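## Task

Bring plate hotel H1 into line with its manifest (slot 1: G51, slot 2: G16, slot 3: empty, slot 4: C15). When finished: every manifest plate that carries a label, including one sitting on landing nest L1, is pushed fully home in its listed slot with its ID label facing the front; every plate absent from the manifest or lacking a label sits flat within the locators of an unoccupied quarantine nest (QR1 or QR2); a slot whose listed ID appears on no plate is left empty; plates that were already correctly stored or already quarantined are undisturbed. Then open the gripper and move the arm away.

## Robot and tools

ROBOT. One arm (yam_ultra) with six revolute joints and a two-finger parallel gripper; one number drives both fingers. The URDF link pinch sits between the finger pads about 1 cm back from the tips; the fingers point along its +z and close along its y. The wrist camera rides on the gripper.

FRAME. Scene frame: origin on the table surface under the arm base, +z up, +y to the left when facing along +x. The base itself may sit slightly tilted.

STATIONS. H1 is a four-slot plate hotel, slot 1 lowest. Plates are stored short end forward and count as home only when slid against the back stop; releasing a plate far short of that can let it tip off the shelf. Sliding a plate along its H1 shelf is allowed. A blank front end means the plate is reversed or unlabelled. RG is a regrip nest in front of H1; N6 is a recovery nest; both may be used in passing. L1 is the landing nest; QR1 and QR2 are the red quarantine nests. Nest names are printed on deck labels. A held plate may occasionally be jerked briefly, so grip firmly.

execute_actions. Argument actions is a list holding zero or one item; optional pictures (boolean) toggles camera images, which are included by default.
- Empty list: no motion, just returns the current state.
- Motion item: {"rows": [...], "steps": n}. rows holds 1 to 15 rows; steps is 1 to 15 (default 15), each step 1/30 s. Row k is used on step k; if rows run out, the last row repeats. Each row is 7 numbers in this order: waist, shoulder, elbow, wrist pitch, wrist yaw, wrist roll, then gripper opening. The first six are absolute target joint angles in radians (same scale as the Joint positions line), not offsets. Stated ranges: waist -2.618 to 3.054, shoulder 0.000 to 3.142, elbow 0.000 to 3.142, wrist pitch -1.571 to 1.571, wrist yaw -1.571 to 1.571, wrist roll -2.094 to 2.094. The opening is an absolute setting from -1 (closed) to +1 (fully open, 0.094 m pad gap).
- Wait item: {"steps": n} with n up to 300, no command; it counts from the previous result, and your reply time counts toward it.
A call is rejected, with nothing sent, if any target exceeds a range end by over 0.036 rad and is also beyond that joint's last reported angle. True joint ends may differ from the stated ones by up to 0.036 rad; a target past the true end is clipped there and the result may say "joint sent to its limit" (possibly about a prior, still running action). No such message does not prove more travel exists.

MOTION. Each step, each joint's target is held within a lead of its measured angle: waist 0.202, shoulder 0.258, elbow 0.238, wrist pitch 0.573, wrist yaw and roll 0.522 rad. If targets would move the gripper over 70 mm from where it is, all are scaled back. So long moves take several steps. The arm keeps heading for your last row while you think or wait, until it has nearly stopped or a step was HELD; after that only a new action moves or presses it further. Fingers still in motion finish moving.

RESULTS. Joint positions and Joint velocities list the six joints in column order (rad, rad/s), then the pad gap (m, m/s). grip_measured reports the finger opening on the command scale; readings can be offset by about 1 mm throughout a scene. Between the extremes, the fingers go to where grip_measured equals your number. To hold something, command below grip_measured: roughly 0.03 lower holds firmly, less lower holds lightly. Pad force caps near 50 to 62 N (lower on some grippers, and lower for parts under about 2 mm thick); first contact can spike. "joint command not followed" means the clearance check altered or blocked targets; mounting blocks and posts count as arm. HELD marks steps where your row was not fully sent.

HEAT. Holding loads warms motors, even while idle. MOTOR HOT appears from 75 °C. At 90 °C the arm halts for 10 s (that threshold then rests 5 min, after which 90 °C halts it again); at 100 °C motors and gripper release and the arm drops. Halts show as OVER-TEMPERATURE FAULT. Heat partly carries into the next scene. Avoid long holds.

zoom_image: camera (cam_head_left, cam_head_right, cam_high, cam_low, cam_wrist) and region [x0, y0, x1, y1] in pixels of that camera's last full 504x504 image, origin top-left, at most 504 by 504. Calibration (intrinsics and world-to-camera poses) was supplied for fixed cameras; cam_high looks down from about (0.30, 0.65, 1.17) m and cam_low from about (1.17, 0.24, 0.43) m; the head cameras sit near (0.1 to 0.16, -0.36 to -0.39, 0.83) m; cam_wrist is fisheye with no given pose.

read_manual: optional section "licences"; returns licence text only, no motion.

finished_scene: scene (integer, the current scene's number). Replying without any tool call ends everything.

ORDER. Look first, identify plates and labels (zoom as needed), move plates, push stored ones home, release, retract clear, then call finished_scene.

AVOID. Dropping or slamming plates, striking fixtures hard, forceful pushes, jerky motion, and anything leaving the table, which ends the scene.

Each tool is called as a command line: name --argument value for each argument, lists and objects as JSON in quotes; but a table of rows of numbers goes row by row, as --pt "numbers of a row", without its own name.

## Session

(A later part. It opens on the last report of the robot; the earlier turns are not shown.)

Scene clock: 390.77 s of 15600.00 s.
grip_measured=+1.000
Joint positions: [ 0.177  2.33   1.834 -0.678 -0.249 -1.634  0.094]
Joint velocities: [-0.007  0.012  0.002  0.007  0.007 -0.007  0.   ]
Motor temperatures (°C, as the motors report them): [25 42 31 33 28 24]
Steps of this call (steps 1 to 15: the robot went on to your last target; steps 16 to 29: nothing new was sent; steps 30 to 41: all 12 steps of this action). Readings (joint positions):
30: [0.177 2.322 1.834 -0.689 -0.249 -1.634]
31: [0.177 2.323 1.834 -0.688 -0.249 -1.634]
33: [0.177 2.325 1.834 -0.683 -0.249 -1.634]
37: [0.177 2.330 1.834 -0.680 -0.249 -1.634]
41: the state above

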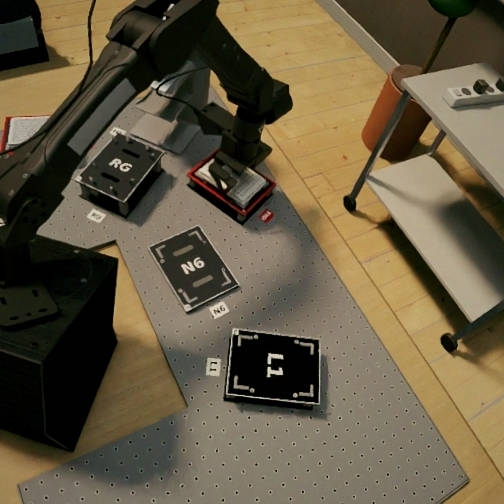

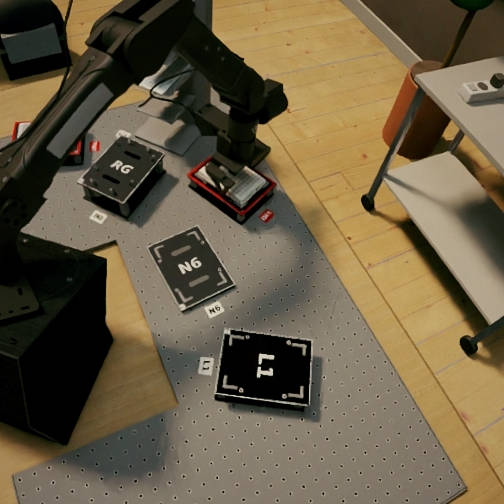

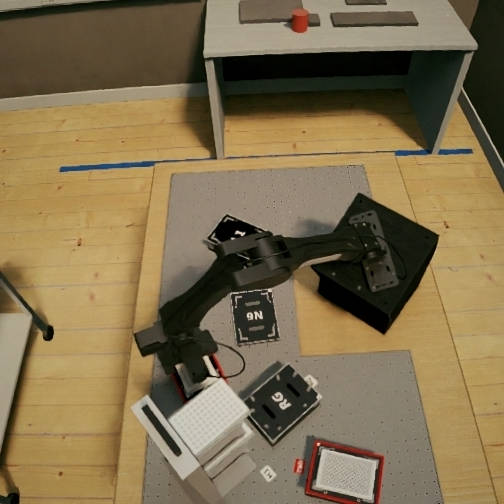

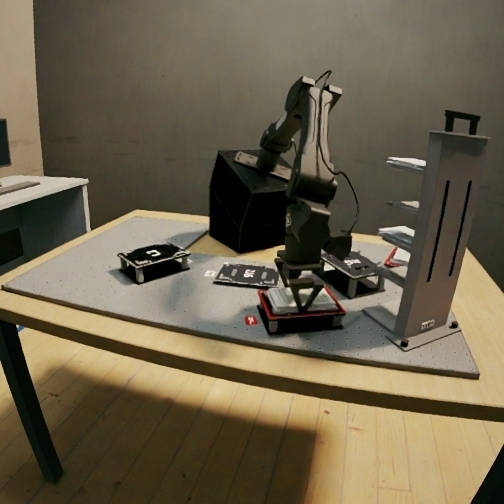

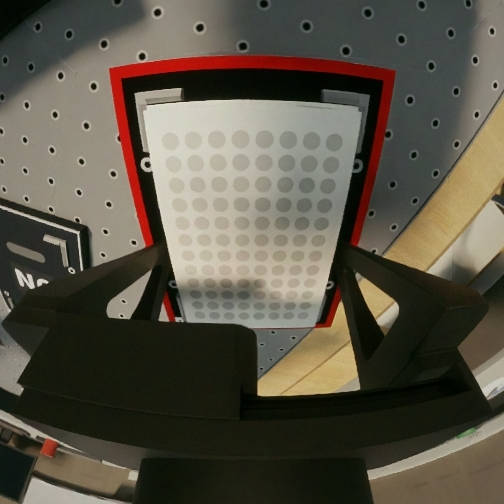

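execute_actions --actions '[{"rows":[[0.17,2.32,1.86,-0.67,-0.25,-1.63,0.92],[0.17,2.32,1.86,-0.67,-0.25,-1.63,0.87],[0.17,2.32,1.86,-0.67,-0.25,-1.63,0.83],[0.17,2.32,1.86,-0.67,-0.25,-1.63,0.79],[0.17,2.32,1.86,-0.67,-0.25,-1.63,0.735],[0.17,2.32,1.86,-0.67,-0.25,-1.63,0.735],[0.17,2.32,1.86,-0.67,-0.25,-1.63,0.735],[0.17,2.32,1.86,-0.69,-0.25,-1.63,0.735],[0.165,2.295,1.86,-0.71,-0.25,-1.63,0.735],[0.162,2.285,1.86,-0.72,-0.25,-1.63,0.735],[0.16,2.275,1.86,-0.73,-0.25,-1.63,0.735],[0.158,2.265,1.86,-0.74,-0.25,-1.63,0.735],[0.156,2.25,1.86,-0.755,-0.25,-1.63,0.735],[0.154,2.235,1.84,-0.77,-0.25,-1.63,0.735],[0.152,2.22,1.82,-0.78,-0.25,-1.63,0.735]],"steps":15}]' --pictures false

execute_actions --actions '[{"rows":[[0.15,2.19,1.8,-0.78,-0.25,-1.63,0.735],[0.15,2.15,1.77,-0.78,-0.25,-1.63,0.735],[0.15,2.11,1.73,-0.77,-0.25,-1.63,0.735],[0.15,2.07,1.68,-0.76,-0.25,-1.6,0.735],[0.15,2.03,1.63,-0.75,-0.25,-1.52,0.735],[0.15,1.99,1.58,-0.74,-0.25,-1.42,0.735],[0.15,1.95,1.53,-0.73,-0.25,-1.32,0.735],[0.15,1.91,1.48,-0.72,-0.25,-1.22,0.735],[0.15,1.87,1.43,-0.71,-0.25,-1.12,0.735],[0.15,1.83,1.38,-0.7,-0.25,-1.02,0.735],[0.15,1.79,1.33,-0.69,-0.25,-0.92,0.735],[0.15,1.75,1.28,-0.68,-0.25,-0.82,0.735],[0.15,1.71,1.23,-0.67,-0.25,-0.72,0.735],[0.15,1.67,1.18,-0.66,-0.25,-0.62,0.735],[0.15,1.63,1.13,-0.65,-0.25,-0.52,0.735]],"steps":15}]' --pictures false

execute_actions --actions '[{"rows":[[0.17,1.6,1.08,-0.63,-0.23,-0.42,0.735],[0.2,1.58,1.04,-0.61,-0.21,-0.32,0.735],[0.24,1.57,1.01,-0.59,-0.19,-0.22,0.735],[0.28,1.57,1.0,-0.58,-0.17,-0.12,0.735],[0.32,1.57,1.0,-0.57,-0.15,-0.02,0.735],[0.36,1.57,1.0,-0.56,-0.13,0.08,0.735],[0.4,1.57,1.0,-0.55,-0.12,0.16,0.735],[0.44,1.57,1.0,-0.55,-0.1,0.21,0.735],[0.48,1.57,1.0,-0.55,-0.08,0.235,0.735],[0.52,1.57,1.0,-0.55,-0.06,0.235,0.735],[0.56,1.57,1.0,-0.55,-0.05,0.235,0.735],[0.6,1.57,1.0,-0.55,-0.03,0.235,0.735],[0.64,1.57,1.0,-0.55,-0.015,0.235,0.735],[0.675,1.57,1.0,-0.55,0,0.235,0.735],[0.7,1.57,1.0,-0.55,0.015,0.235,0.735]],"steps":15}]' --pictures false

execute_actions --actions '[{"rows":[[0.72,1.59,1.02,-0.53,0.015,0.235,0.735],[0.73,1.61,1.03,-0.51,0.015,0.235,0.735],[0.738,1.63,1.04,-0.49,0.015,0.235,0.735],[0.742,1.65,1.045,-0.47,0.015,0.235,0.735],[0.745,1.67,1.05,-0.45,0.015,0.235,0.735],[0.745,1.69,1.055,-0.43,0.015,0.235,0.735],[0.745,1.71,1.06,-0.41,0.015,0.235,0.735],[0.745,1.73,1.065,-0.39,0.015,0.235,0.735],[0.745,1.75,1.07,-0.37,0.015,0.235,0.735],[0.745,1.77,1.075,-0.355,0.015,0.235,0.735],[0.745,1.785,1.075,-0.345,0.015,0.235,0.735],[0.745,1.795,1.075,-0.34,0.015,0.235,0.735],[0.745,1.8,1.075,-0.34,0.015,0.235,0.735]],"steps":15}]' --pictures false

execute_actions --actions '[{"steps":8}]'

Scene clock: 398.10 s of 15600.00 s.
grip_measured=+0.773
Joint positions: [ 0.175  2.294  1.833 -0.722 -0.246 -1.634  0.083]
Joint velocities: [-0.012 -0.393 -0.071 -0.33  -0.051 -0.037  0.001]
Motor temperatures (°C, as the motors report them): [25 42 31 33 28 24]
Steps of this call (steps 1 to 15: the robot went on to your last target; steps 16 to 90: nothing new was sent; then 3.83 s passed at rest; steps 91 to 105: all 15 steps of this action). Readings (joint positions):
91: [0.177 2.330 1.834 -0.678 -0.249 -1.634]
92: [0.177 2.330 1.834 -0.678 -0.249 -1.634]
94: [0.177 2.330 1.834 -0.679 -0.249 -1.634]
98: [0.177 2.330 1.834 -0.679 -0.249 -1.634]
105: the state above

Scene clock: 398.60 s of 15600.00 s.
grip_measured=+0.773
Joint positions: [ 0.166  1.717  1.228 -0.685 -0.245 -0.912  0.083]
Joint velocities: [ 0.002 -1.062 -1.516  0.227 -0.022  2.674 -0.   ]
Motor temperatures (°C, as the motors report them): [25 42 31 33 28 24]
Steps of this call (steps 1 to 15: all 15 steps of this action). Readings (joint positions):
1: [0.174 2.276 1.826 -0.728 -0.246 -1.634]
2: [0.172 2.251 1.811 -0.731 -0.246 -1.634]
4: [0.169 2.180 1.755 -0.733 -0.246 -1.630]
8: [0.166 1.998 1.581 -0.724 -0.245 -1.477]
15: the state above

Scene clock: 399.10 s of 15600.00 s.
grip_measured=+0.773
Joint positions: [ 0.646  1.591  1.003 -0.572 -0.061  0.149  0.083]
Joint velocities: [ 0.984  0.002 -0.017  0.007  0.418  0.549 -0.001]
Motor temperatures (°C, as the motors report them): [25 42 31 33 28 24]
Steps of this call (steps 1 to 15: all 15 steps of this action). Readings (joint positions):
1: [0.166 1.681 1.177 -0.678 -0.244 -0.819]
2: [0.169 1.647 1.128 -0.671 -0.238 -0.725]
4: [0.200 1.600 1.050 -0.657 -0.212 -0.532]
8: [0.361 1.591 1.003 -0.626 -0.158 -0.154]
15: the state above

Scene clock: 399.60 s of 15600.00 s.
grip_measured=+0.773
Joint positions: [ 0.745  1.81   1.041 -0.386 -0.001  0.226  0.083]
Joint velocities: [-0.002  0.149 -0.017  0.168  0.022  0.051 -0.001]
Motor temperatures (°C, as the motors report them): [25 42 31 33 28 24]
Steps of this call (steps 1 to 15: all 15 steps of this action). Readings (joint positions):
1: [0.678 1.591 1.003 -0.568 -0.050 0.165]
2: [0.704 1.593 1.003 -0.562 -0.042 0.178]
4: [0.736 1.612 1.007 -0.541 -0.032 0.196]
8: [0.745 1.694 1.027 -0.477 -0.014 0.215]
15: the state above

Scene clock: 399.87 s of 15600.00 s.
grip_measured=+0.773
Joint positions: [ 0.745  1.814  1.041 -0.363  0.002  0.228  0.083]
Joint velocities: [-0.002  0.007 -0.002 -0.022 -0.007 -0.022  0.   ]
Motor temperatures (°C, as the motors report them): [25 42 31 33 28 24]
Steps of this call (steps 1 to 8: the robot went on to your last target). Readings (joint positions):
1: [0.745 1.813 1.041 -0.383 0.000 0.226]
2: [0.745 1.814 1.041 -0.380 0.001 0.227]
4: [0.745 1.814 1.041 -0.371 0.001 0.228]
8: the state above

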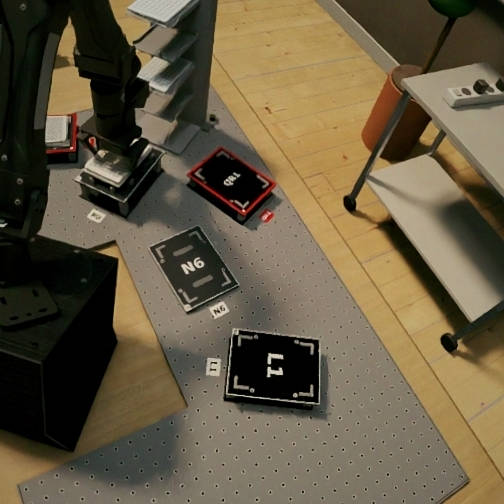

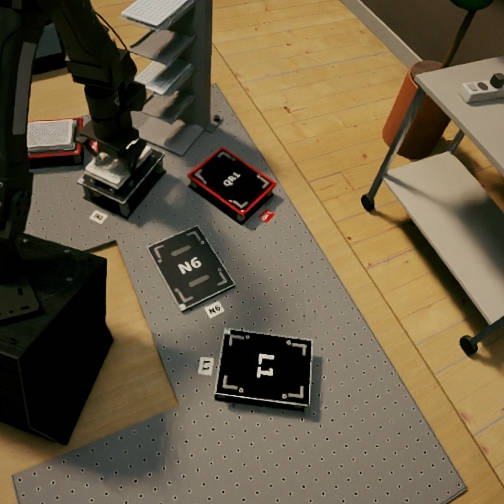

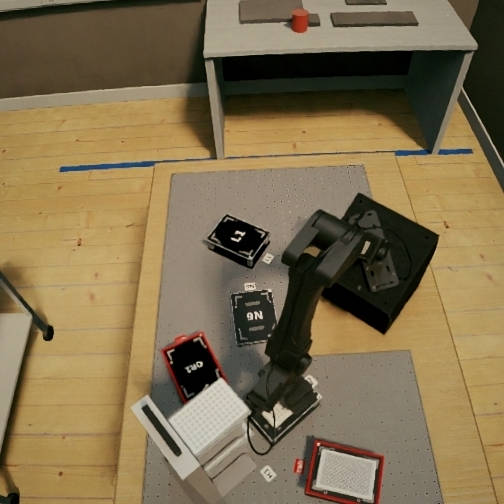

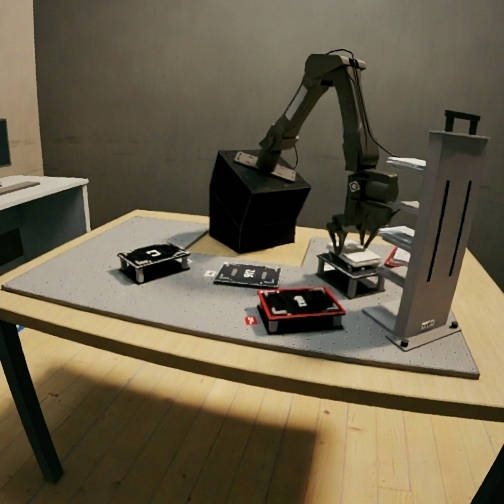

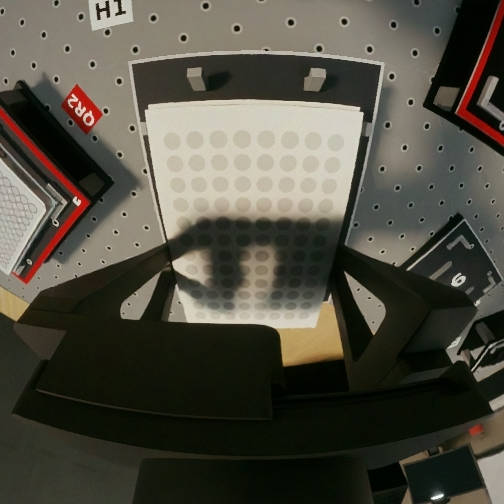

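execute_actions --actions '[{"rows":[[0.745,1.81,1.075,-0.32,0.025,0.235,0.735],[0.745,1.815,1.075,-0.31,0.025,0.235,0.735],[0.745,1.82,1.075,-0.305,0.025,0.235,0.735],[0.745,1.825,1.075,-0.3,0.025,0.235,0.735],[0.745,1.83,1.075,-0.295,0.025,0.235,0.735],[0.745,1.835,1.075,-0.295,0.025,0.235,0.735],[0.745,1.84,1.075,-0.295,0.025,0.235,0.735]],"steps":15}]'

Scene clock: 401.80 s of 15600.00 s.
grip_measured=+0.773
Joint positions: [ 0.745  1.846  1.041 -0.317  0.012  0.229  0.083]
Joint velocities: [-0.002  0.007 -0.002  0.066  0.037 -0.037  0.   ]
Motor temperatures (°C, as the motors report them): [25 42 31 33 28 24]
Steps of this call (steps 1 to 30: the robot went on to your last target; steps 31 to 43: nothing new was sent; steps 44 to 58: all 15 steps of this action). Readings (joint positions):
44: [0.745 1.814 1.041 -0.357 0.004 0.229]
45: [0.745 1.814 1.041 -0.353 0.005 0.229]
47: [0.745 1.816 1.041 -0.341 0.008 0.229]
51: [0.745 1.835 1.041 -0.321 0.011 0.229]
58: the state above

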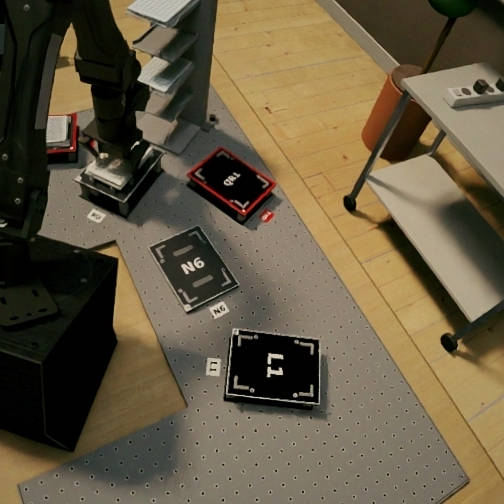

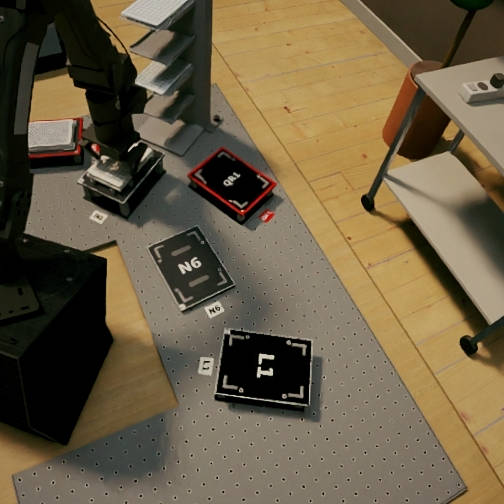

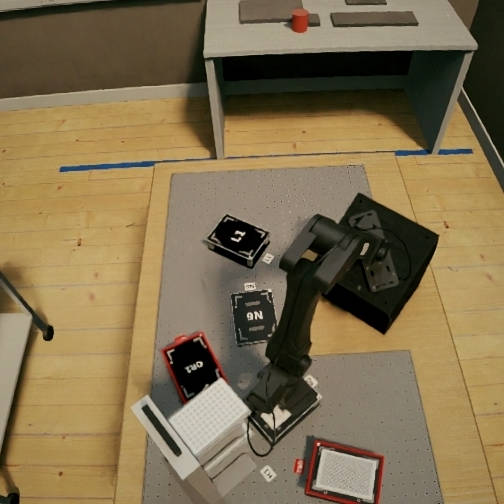

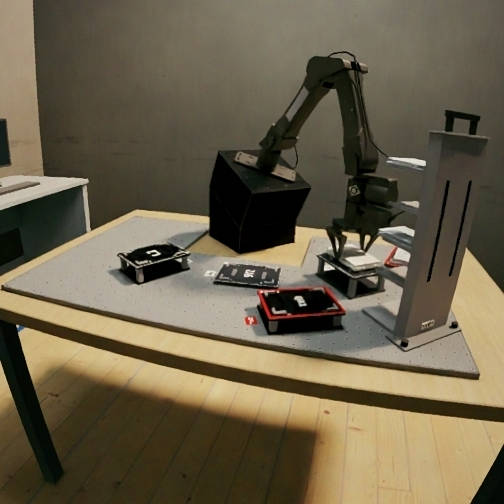

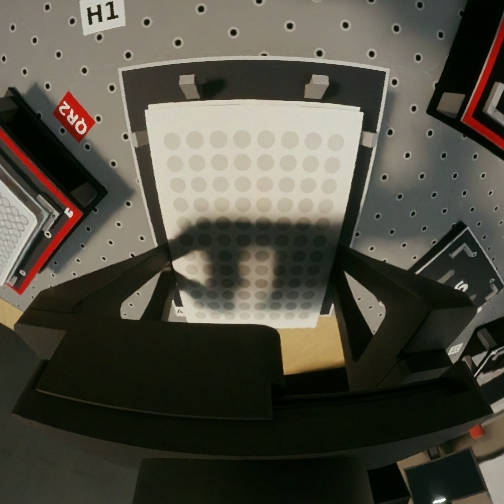

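execute_actions --actions '[{"rows":[[0.745,1.85,1.075,-0.285,0.025,0.235,0.735],[0.745,1.855,1.075,-0.28,0.025,0.235,0.735],[0.745,1.86,1.075,-0.275,0.025,0.235,0.735],[0.745,1.865,1.075,-0.27,0.025,0.235,0.735],[0.745,1.87,1.075,-0.265,0.025,0.235,0.735]],"steps":13}]' --pictures false

execute_actions --actions '[{"rows":[[0.745,1.865,1.075,-0.28,0.025,0.235,0.8],[0.745,1.865,1.075,-0.28,0.025,0.235,0.83],[0.745,1.865,1.075,-0.28,0.025,0.235,0.86],[0.745,1.865,1.075,-0.28,0.025,0.235,0.92],[0.745,1.865,1.075,-0.28,0.025,0.235,1],[0.745,1.865,1.075,-0.29,0.025,0.235,1],[0.745,1.84,1.06,-0.31,0.025,0.235,1],[0.745,1.82,1.04,-0.33,0.025,0.235,1],[0.745,1.8,1.03,-0.35,0.025,0.235,1],[0.745,1.77,1.02,-0.38,0.025,0.235,1],[0.745,1.74,1.0,-0.4,0.025,0.235,1],[0.745,1.7,0.98,-0.42,0.025,0.235,1],[0.745,1.66,0.95,-0.43,0.025,0.235,1],[0.745,1.62,0.92,-0.44,0.025,0.235,1],[0.745,1.58,0.89,-0.44,0.025,0.235,1]],"steps":15}]'

Scene clock: 404.87 s of 15600.00 s.
grip_measured=+0.773
Joint positions: [ 0.745  1.871  1.041 -0.287  0.015  0.229  0.083]
Joint velocities: [-0.007 -0.007 -0.007  0.007 -0.007 -0.007 -0.001]
Motor temperatures (°C, as the motors report them): [25 41 31 33 28 24]
Steps of this call (steps 1 to 15: the robot went on to your last target; steps 16 to 79: nothing new was sent; steps 80 to 92: all 13 steps of this action). Readings (joint positions):
80: [0.745 1.846 1.041 -0.313 0.012 0.229]
81: [0.745 1.847 1.041 -0.311 0.012 0.229]
83: [0.745 1.854 1.041 -0.304 0.012 0.229]
87: [0.745 1.870 1.041 -0.289 0.015 0.229]
92: the state above

Scene clock: 405.37 s of 15600.00 s.
grip_measured=+1.000
Joint positions: [ 0.745  1.675  0.956 -0.377  0.015  0.229  0.094]
Joint velocities: [-0.007 -1.302 -0.755 -0.256 -0.051 -0.066  0.   ]
Motor temperatures (°C, as the motors report them): [25 41 31 33 28 24]
Steps of this call (steps 1 to 15: all 15 steps of this action). Readings (joint positions):
1: [0.745 1.871 1.041 -0.287 0.015 0.229]
2: [0.745 1.871 1.041 -0.287 0.015 0.229]
4: [0.745 1.871 1.041 -0.287 0.015 0.229]
8: [0.745 1.868 1.041 -0.293 0.015 0.229]
15: the state above

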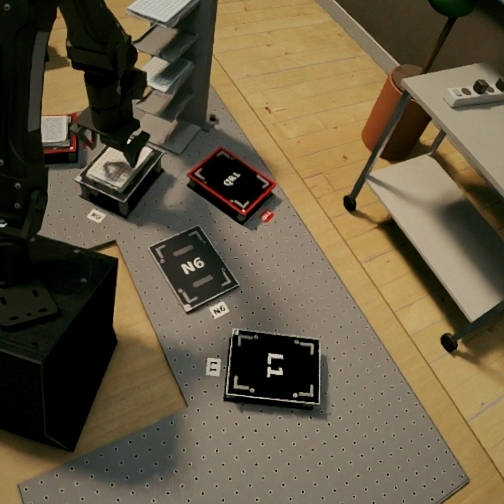

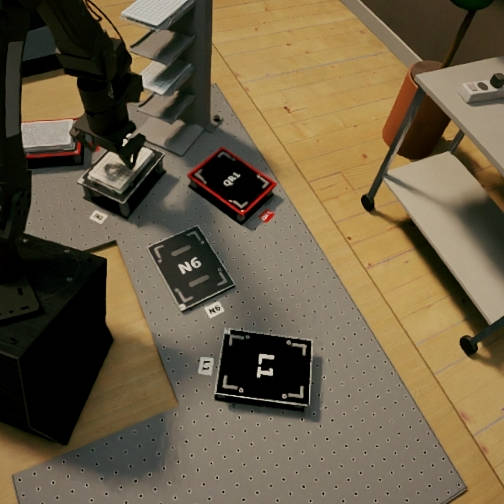

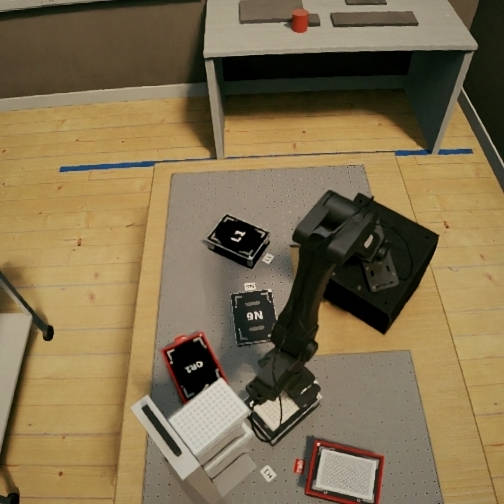

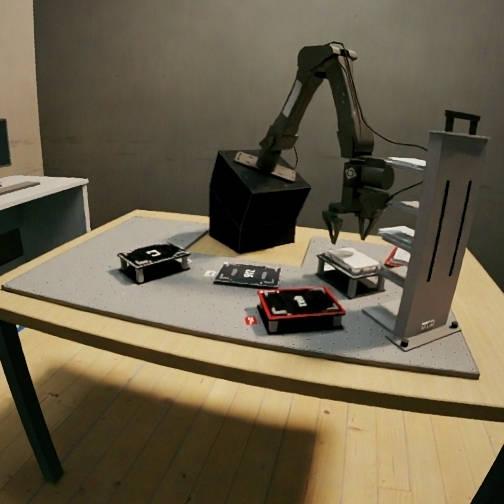

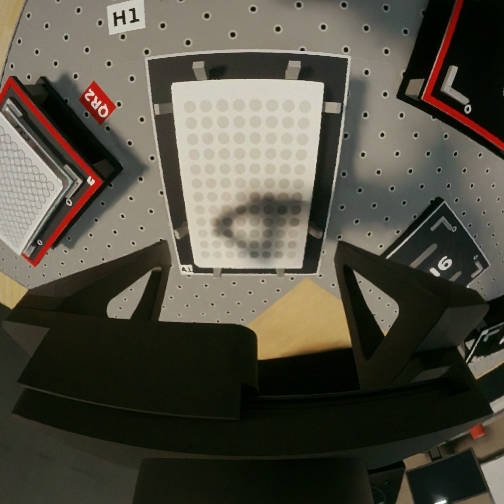

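execute_actions --actions '[{"rows":[[0.755,1.55,0.86,-0.36,0.05,0.235,1],[0.765,1.51,0.83,-0.28,0.07,0.235,1],[0.775,1.47,0.79,-0.2,0.09,0.235,1],[0.785,1.43,0.75,-0.12,0.11,0.235,1],[0.8,1.4,0.71,-0.04,0.13,0.235,1],[0.81,1.37,0.67,0.04,0.15,0.235,1],[0.82,1.35,0.63,0.12,0.17,0.235,1],[0.83,1.33,0.59,0.2,0.19,0.235,1],[0.84,1.32,0.55,0.28,0.21,0.235,1],[0.85,1.31,0.51,0.36,0.23,0.235,1],[0.86,1.3,0.47,0.44,0.25,0.235,1],[0.87,1.3,0.43,0.52,0.26,0.235,1],[0.88,1.3,0.39,0.6,0.27,0.235,1],[0.89,1.3,0.35,0.68,0.28,0.235,1],[0.895,1.32,0.31,0.75,0.285,0.24,1]],"steps":15}]' --pictures false

execute_actions --actions '[{"rows":[[0.9,1.35,0.28,0.8,0.285,0.24,1],[0.9,1.39,0.26,0.85,0.285,0.24,1],[0.9,1.43,0.25,0.9,0.285,0.24,1],[0.9,1.47,0.245,0.94,0.285,0.24,1],[0.9,1.51,0.245,0.98,0.285,0.24,1],[0.9,1.55,0.245,1.02,0.285,0.24,1],[0.9,1.59,0.245,1.05,0.285,0.24,1],[0.9,1.63,0.245,1.08,0.285,0.24,1],[0.9,1.67,0.245,1.11,0.285,0.24,1],[0.9,1.71,0.245,1.13,0.285,0.24,1],[0.9,1.75,0.245,1.145,0.285,0.24,1],[0.9,1.785,0.245,1.155,0.285,0.24,1],[0.9,1.815,0.245,1.155,0.285,0.24,1],[0.9,1.84,0.245,1.155,0.285,0.24,1],[0.9,1.855,0.245,1.155,0.285,0.24,1]],"steps":15}]' --pictures false

execute_actions --actions '[{"steps":10}]'

Scene clock: 410.27 s of 15600.00 s.
grip_measured=+1.000
Joint positions: [0.873 1.318 0.396 0.425 0.218 0.23  0.094]
Joint velocities: [ 0.247  0.002 -1.194  2.147  0.344 -0.066  0.   ]
Motor temperatures (°C, as the motors report them): [25 40 30 33 28 24]
Steps of this call (steps 1 to 30: the robot went on to your last target; steps 31 to 90: nothing new was sent; then 1.40 s passed at rest; steps 91 to 105: all 15 steps of this action). Readings (joint positions):
91: [0.745 1.585 0.899 -0.423 0.018 0.229]
92: [0.746 1.576 0.884 -0.398 0.025 0.229]
94: [0.756 1.528 0.824 -0.320 0.048 0.229]
98: [0.804 1.388 0.668 -0.096 0.107 0.230]
105: the state above

Scene clock: 410.77 s of 15600.00 s.
grip_measured=+1.000
Joint positions: [0.89  1.816 0.258 1.072 0.268 0.234 0.094]
Joint velocities: [-0.007  0.75  -0.002  0.198 -0.051 -0.037  0.   ]
Motor temperatures (°C, as the motors report them): [25 40 30 33 28 24]
Steps of this call (steps 1 to 15: all 15 steps of this action). Readings (joint positions):
1: [0.881 1.322 0.356 0.495 0.229 0.231]
2: [0.886 1.335 0.322 0.562 0.237 0.231]
4: [0.890 1.397 0.277 0.680 0.249 0.233]
8: [0.890 1.564 0.258 0.866 0.262 0.234]
15: the state above

Scene clock: 411.10 s of 15600.00 s.
grip_measured=+1.000
Joint positions: [0.89  1.857 0.258 1.122 0.269 0.234 0.094]
Joint velocities: [ 0.027 -0.007 -0.002  0.081  0.007 -0.022  0.   ]
Motor temperatures (°C, as the motors report them): [25 40 30 33 28 24]
Steps of this call (steps 1 to 10: the robot went on to your last target). Readings (joint positions):
1: [0.890 1.837 0.258 1.078 0.268 0.234]
2: [0.890 1.850 0.258 1.081 0.268 0.234]
4: [0.890 1.857 0.258 1.089 0.268 0.234]
8: [0.890 1.857 0.258 1.115 0.269 0.234]
10: the state above

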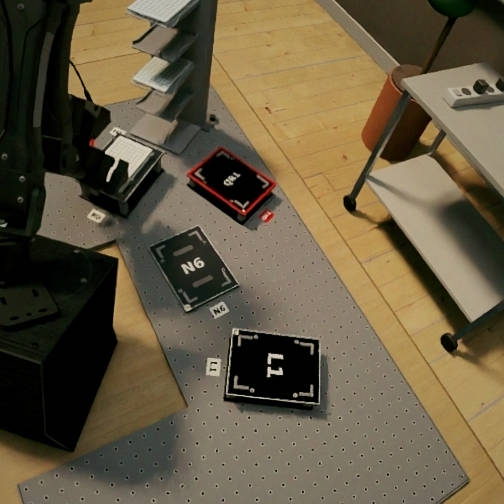

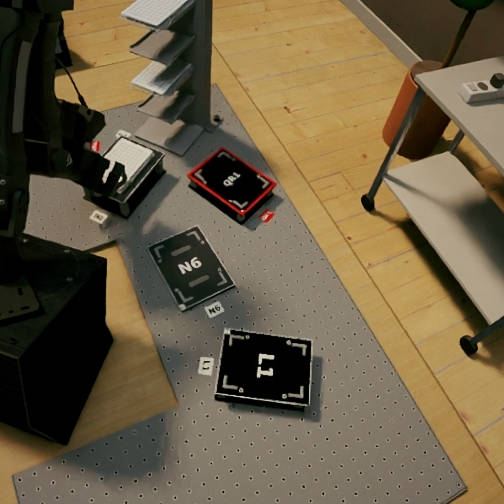

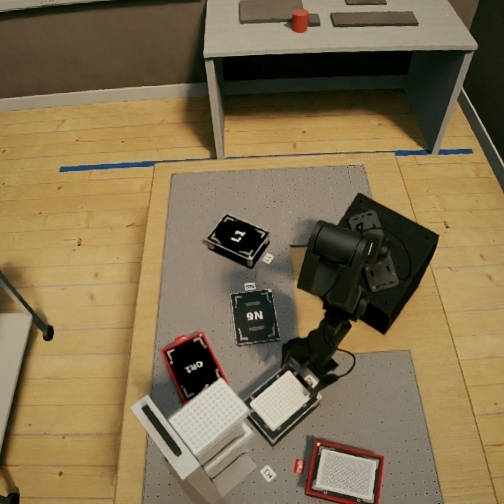

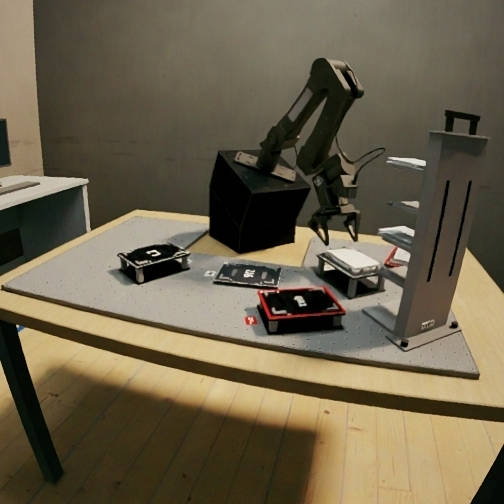

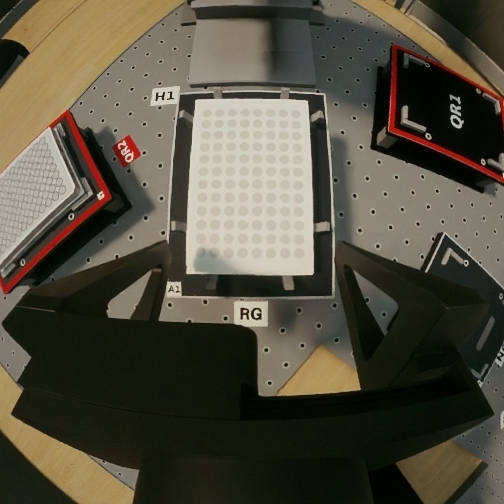

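execute_actions --actions '[{"rows":[[0.9,1.87,0.27,1.19,0.285,0.24,1],[0.9,1.885,0.28,1.205,0.285,0.24,1],[0.9,1.9,0.285,1.22,0.285,0.24,1],[0.9,1.92,0.29,1.235,0.285,0.24,1],[0.9,1.94,0.295,1.25,0.285,0.24,1],[0.9,1.96,0.3,1.265,0.285,0.24,1],[0.9,1.98,0.305,1.28,0.285,0.24,1],[0.9,2.0,0.31,1.29,0.285,0.24,1],[0.9,2.02,0.315,1.3,0.285,0.24,1],[0.9,2.035,0.32,1.3,0.285,0.24,1],[0.9,2.047,0.325,1.3,0.285,0.24,1],[0.9,2.057,0.327,1.3,0.285,0.24,1]],"steps":15}]' --pictures false

execute_actions --actions '[{"steps":8}]'

zoom_image --camera "cam_head_left" --region '[60,120,180,220]'

zoom_image --camera "cam_low" --region '[300,220,420,310]'

Scene clock: 413.80 s of 15600.00 s.
grip_measured=+1.000
Joint positions: [0.89  2.053 0.304 1.256 0.271 0.234 0.094]
Joint velocities: [ 0.007  0.061 -0.002  0.051  0.007 -0.007  0.   ]
Motor temperatures (°C, as the motors report them): [25 39 30 34 28 24]
Steps of this call (steps 1 to 30: the robot went on to your last target; steps 31 to 66: nothing new was sent; steps 67 to 81: all 15 steps of this action). Readings (joint positions):
67: [0.890 1.858 0.258 1.134 0.270 0.234]
68: [0.890 1.862 0.258 1.144 0.270 0.234]
70: [0.890 1.883 0.259 1.169 0.270 0.234]
74: [0.890 1.959 0.279 1.218 0.271 0.234]
81: the state above

Scene clock: 414.07 s of 15600.00 s.
grip_measured=+1.000
Joint positions: [0.89  2.053 0.304 1.272 0.271 0.234 0.094]
Joint velocities: [ 0.007 -0.017  0.007  0.066 -0.022  0.081  0.   ]
Motor temperatures (°C, as the motors report them): [25 39 30 34 28 24]
Steps of this call (steps 1 to 8: the robot went on to your last target). Readings (joint positions):
1: [0.890 2.053 0.304 1.258 0.271 0.234]
2: [0.890 2.053 0.304 1.261 0.271 0.234]
4: [0.890 2.053 0.304 1.267 0.271 0.234]
8: the state above

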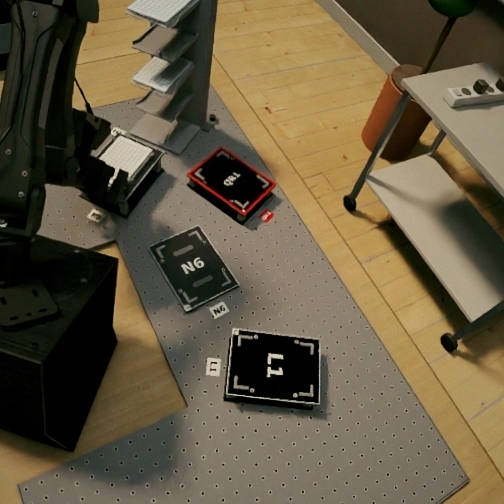

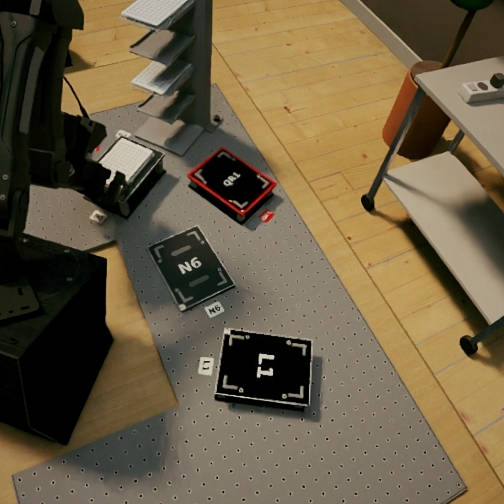

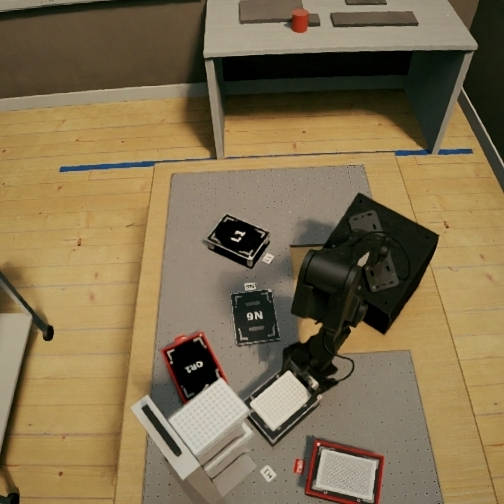

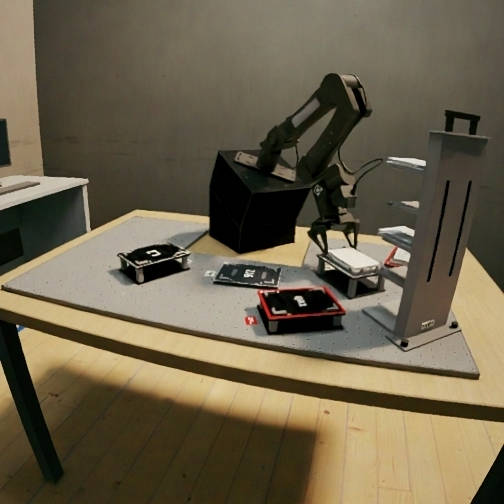

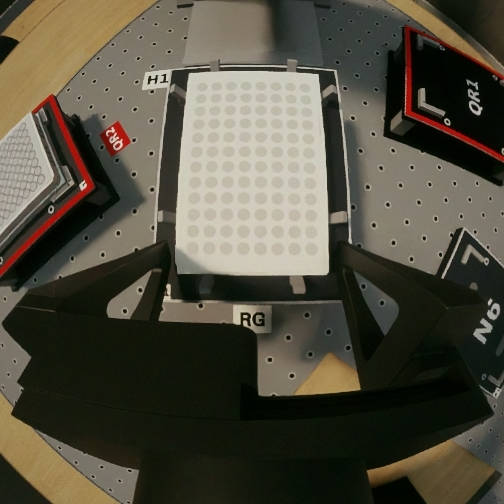

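Region (60, 120, 180, 220) of cam_head_left's 504x504 image, scaled by 4.200, with more detail than that image has.

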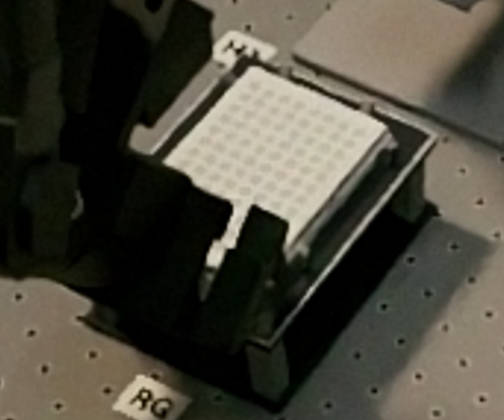

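Region (300, 220, 420, 310) of cam_low's 504x504 image, scaled by 4.200, with more detail than that image has; it fills the top 378 rows of this view, and the rest is white.

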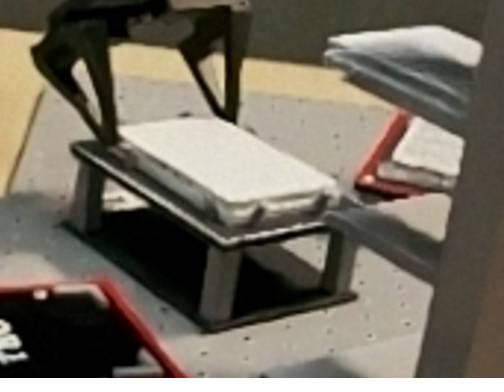

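execute_actions --actions '[{"rows":[[0.9,2.065,0.335,1.315,0.285,0.24,1],[0.9,2.075,0.338,1.325,0.285,0.24,1],[0.9,2.085,0.341,1.33,0.285,0.24,1],[0.9,2.095,0.344,1.335,0.285,0.24,1],[0.9,2.105,0.346,1.335,0.285,0.24,1],[0.9,2.11,0.346,1.335,0.285,0.24,1]],"steps":15}]'

zoom_image --camera "cam_low" --region '[300,220,420,310]'

Scene clock: 416.30 s of 15600.00 s.
grip_measured=+1.000
Joint positions: [0.892 2.099 0.323 1.323 0.278 0.233 0.094]
Joint velocities: [-0.007  0.007  0.007 -0.066 -0.007 -0.022  0.   ]
Motor temperatures (°C, as the motors report them): [25 39 30 34 28 24]
Steps of this call (steps 1 to 30: the robot went on to your last target; steps 31 to 52: nothing new was sent; steps 53 to 67: all 15 steps of this action). Readings (joint positions):
53: [0.890 2.053 0.304 1.277 0.271 0.234]
54: [0.890 2.056 0.305 1.281 0.271 0.234]
56: [0.890 2.070 0.314 1.293 0.271 0.234]
60: [0.892 2.096 0.323 1.317 0.277 0.233]
67: the state above

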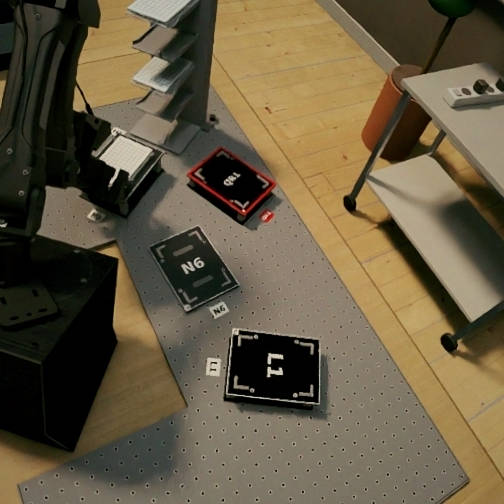

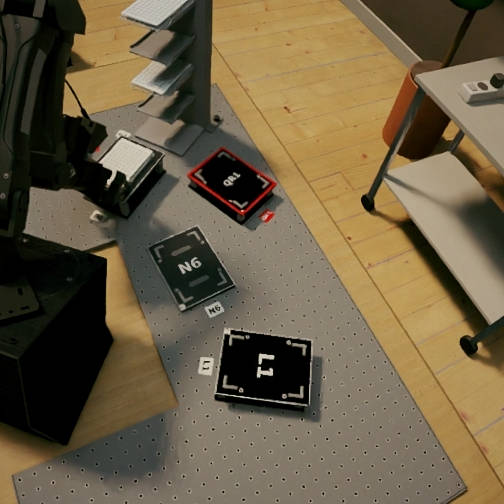

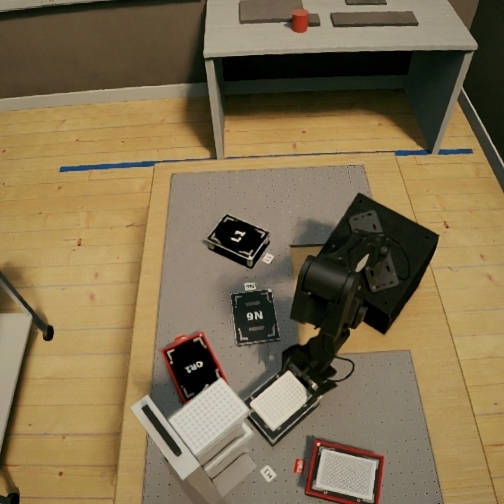

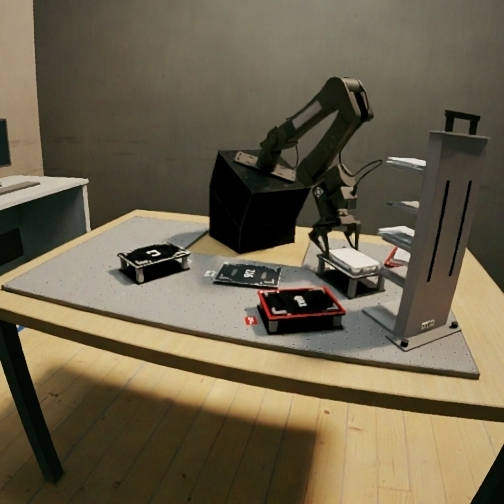

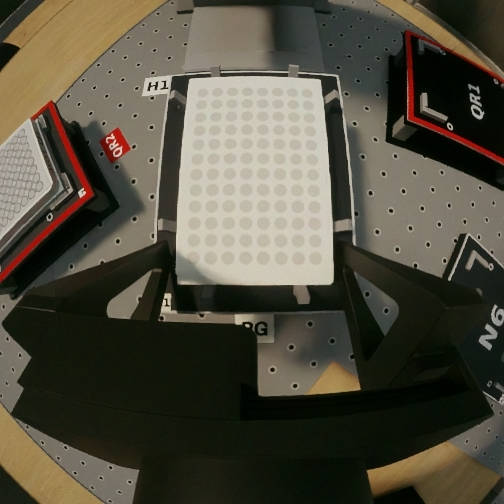

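Region (300, 220, 420, 310) of cam_low's 504x504 image, scaled by 4.200, with more detail than that image has; it fills the top 378 rows of this view, and the rest is white.

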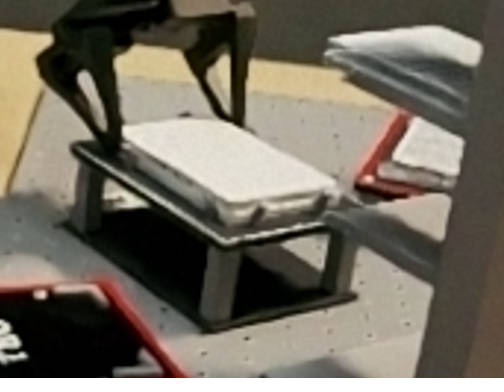

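execute_actions --actions '[{"rows":[[0.89,2.085,0.34,1.345,0.285,0.24,0.92],[0.89,2.085,0.34,1.345,0.285,0.24,0.87],[0.89,2.085,0.34,1.345,0.285,0.24,0.83],[0.89,2.085,0.34,1.345,0.285,0.24,0.79],[0.89,2.085,0.34,1.345,0.285,0.24,0.735]],"steps":10}]' --pictures false

execute_actions --actions '[{"rows":[[0.89,2.065,0.31,1.32,0.285,0.24,0.735],[0.89,2.05,0.3,1.3,0.285,0.24,0.735],[0.89,2.03,0.295,1.28,0.285,0.24,0.735],[0.89,2.01,0.29,1.265,0.285,0.24,0.735],[0.89,1.99,0.285,1.25,0.285,0.24,0.735],[0.89,1.97,0.28,1.235,0.285,0.24,0.735],[0.89,1.95,0.275,1.22,0.285,0.24,0.735],[0.89,1.93,0.27,1.205,0.285,0.24,0.735],[0.89,1.91,0.265,1.19,0.285,0.24,0.735],[0.89,1.89,0.26,1.175,0.285,0.24,0.735],[0.89,1.87,0.255,1.16,0.285,0.24,0.735],[0.89,1.85,0.25,1.14,0.285,0.24,0.735],[0.89,1.825,0.25,1.12,0.285,0.24,0.735],[0.89,1.8,0.25,1.1,0.285,0.24,0.735],[0.89,1.775,0.25,1.08,0.285,0.24,0.735]],"steps":15}]' --pictures false

execute_actions --actions '[{"rows":[[0.89,1.75,0.25,1.06,0.285,0.24,0.735],[0.89,1.725,0.25,1.04,0.285,0.24,0.735],[0.89,1.7,0.25,1.02,0.285,0.24,0.735],[0.89,1.675,0.26,1.0,0.27,0.24,0.735],[0.885,1.65,0.28,0.975,0.26,0.23,0.735],[0.875,1.635,0.3,0.95,0.25,0.225,0.735],[0.865,1.625,0.32,0.925,0.24,0.22,0.735],[0.857,1.625,0.34,0.905,0.235,0.215,0.735],[0.85,1.625,0.36,0.89,0.228,0.21,0.735],[0.843,1.625,0.38,0.875,0.222,0.207,0.735],[0.837,1.625,0.4,0.86,0.216,0.204,0.735],[0.831,1.625,0.42,0.85,0.212,0.202,0.735],[0.828,1.625,0.43,0.845,0.21,0.2,0.735]],"steps":15}]' --pictures false

execute_actions --actions '[{"steps":8}]'

Scene clock: 425.00 s of 15600.00 s.
grip_measured=+0.759
Joint positions: [0.892 2.099 0.323 1.324 0.282 0.234 0.083]
Joint velocities: [ 0.012 -0.022  0.012 -0.037 -0.022  0.007 -0.   ]
Motor temperatures (°C, as the motors report them): [25 37 30 35 28 24]
Steps of this call (steps 1 to 15: the robot went on to your last target; steps 16 to 90: nothing new was sent; then 5.37 s passed at rest; steps 91 to 100: all 10 steps of this action). Readings (joint positions):
91: [0.892 2.099 0.323 1.324 0.278 0.233]
92: [0.892 2.099 0.323 1.324 0.278 0.233]
94: [0.892 2.099 0.323 1.324 0.281 0.234]
98: [0.892 2.099 0.323 1.324 0.282 0.234]
100: the state above

Scene clock: 425.50 s of 15600.00 s.
grip_measured=+0.759
Joint positions: [0.892 1.837 0.273 1.139 0.28  0.234 0.083]
Joint velocities: [ 0.002 -0.676 -0.032 -0.505 -0.037 -0.051 -0.   ]
Motor temperatures (°C, as the motors report them): [25 37 30 35 28 24]
Steps of this call (steps 1 to 15: all 15 steps of this action). Readings (joint positions):
1: [0.892 2.098 0.323 1.322 0.282 0.234]
2: [0.892 2.092 0.323 1.315 0.282 0.234]
4: [0.892 2.068 0.321 1.287 0.282 0.234]
8: [0.892 1.989 0.298 1.232 0.280 0.234]
15: the state above

Scene clock: 426.00 s of 15600.00 s.
grip_measured=+0.759
Joint positions: [0.837 1.646 0.402 0.881 0.229 0.214 0.083]
Joint velocities: [-0.061 -0.012  0.252 -0.139 -0.066 -0.066 -0.   ]
Motor temperatures (°C, as the motors report them): [25 37 30 35 28 24]
Steps of this call (steps 1 to 15: all 15 steps of this action). Readings (joint positions):
1: [0.892 1.813 0.272 1.121 0.280 0.234]
2: [0.892 1.788 0.272 1.104 0.280 0.234]
4: [0.892 1.738 0.272 1.068 0.279 0.234]
8: [0.881 1.654 0.283 0.990 0.261 0.230]
15: the state above

Scene clock: 426.27 s of 15600.00 s.
grip_measured=+0.759
Joint positions: [0.836 1.646 0.41  0.845 0.218 0.208 0.083]
Joint velocities: [-0.022 -0.007 -0.007 -0.081  0.022 -0.022 -0.   ]
Motor temperatures (°C, as the motors report them): [25 37 30 35 28 24]
Steps of this call (steps 1 to 8: the robot went on to your last target). Readings (joint positions):
1: [0.836 1.646 0.407 0.878 0.227 0.212]
2: [0.836 1.646 0.410 0.874 0.225 0.211]
4: [0.836 1.646 0.410 0.862 0.221 0.209]
8: the state above

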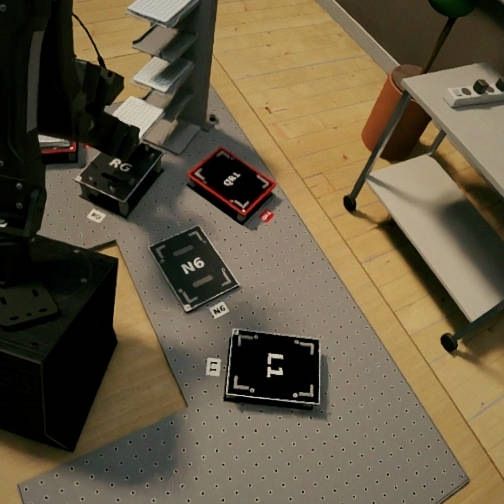

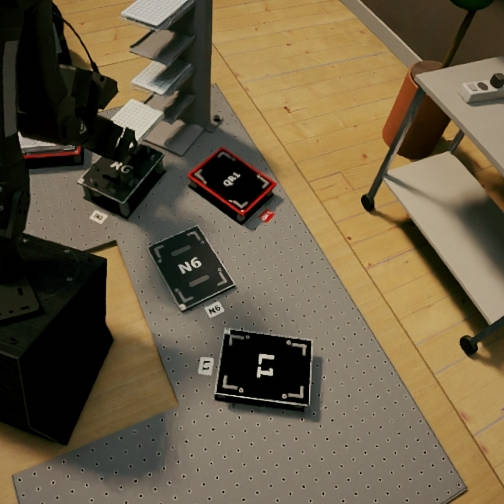

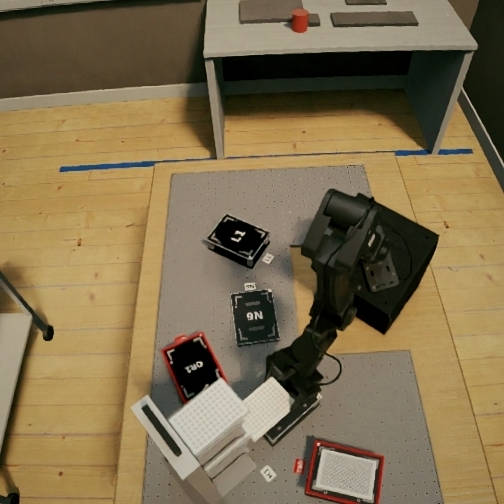

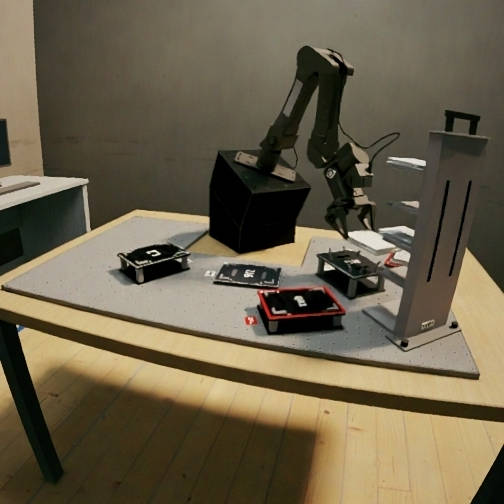

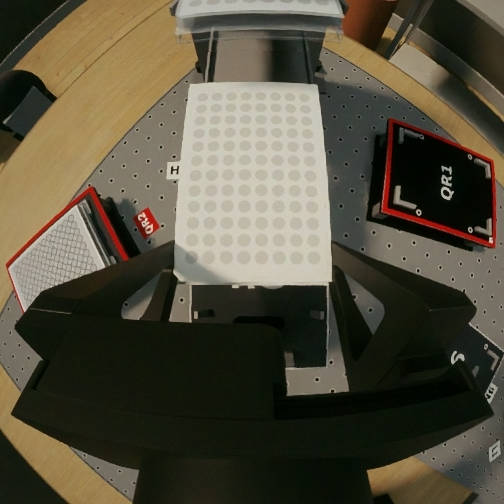

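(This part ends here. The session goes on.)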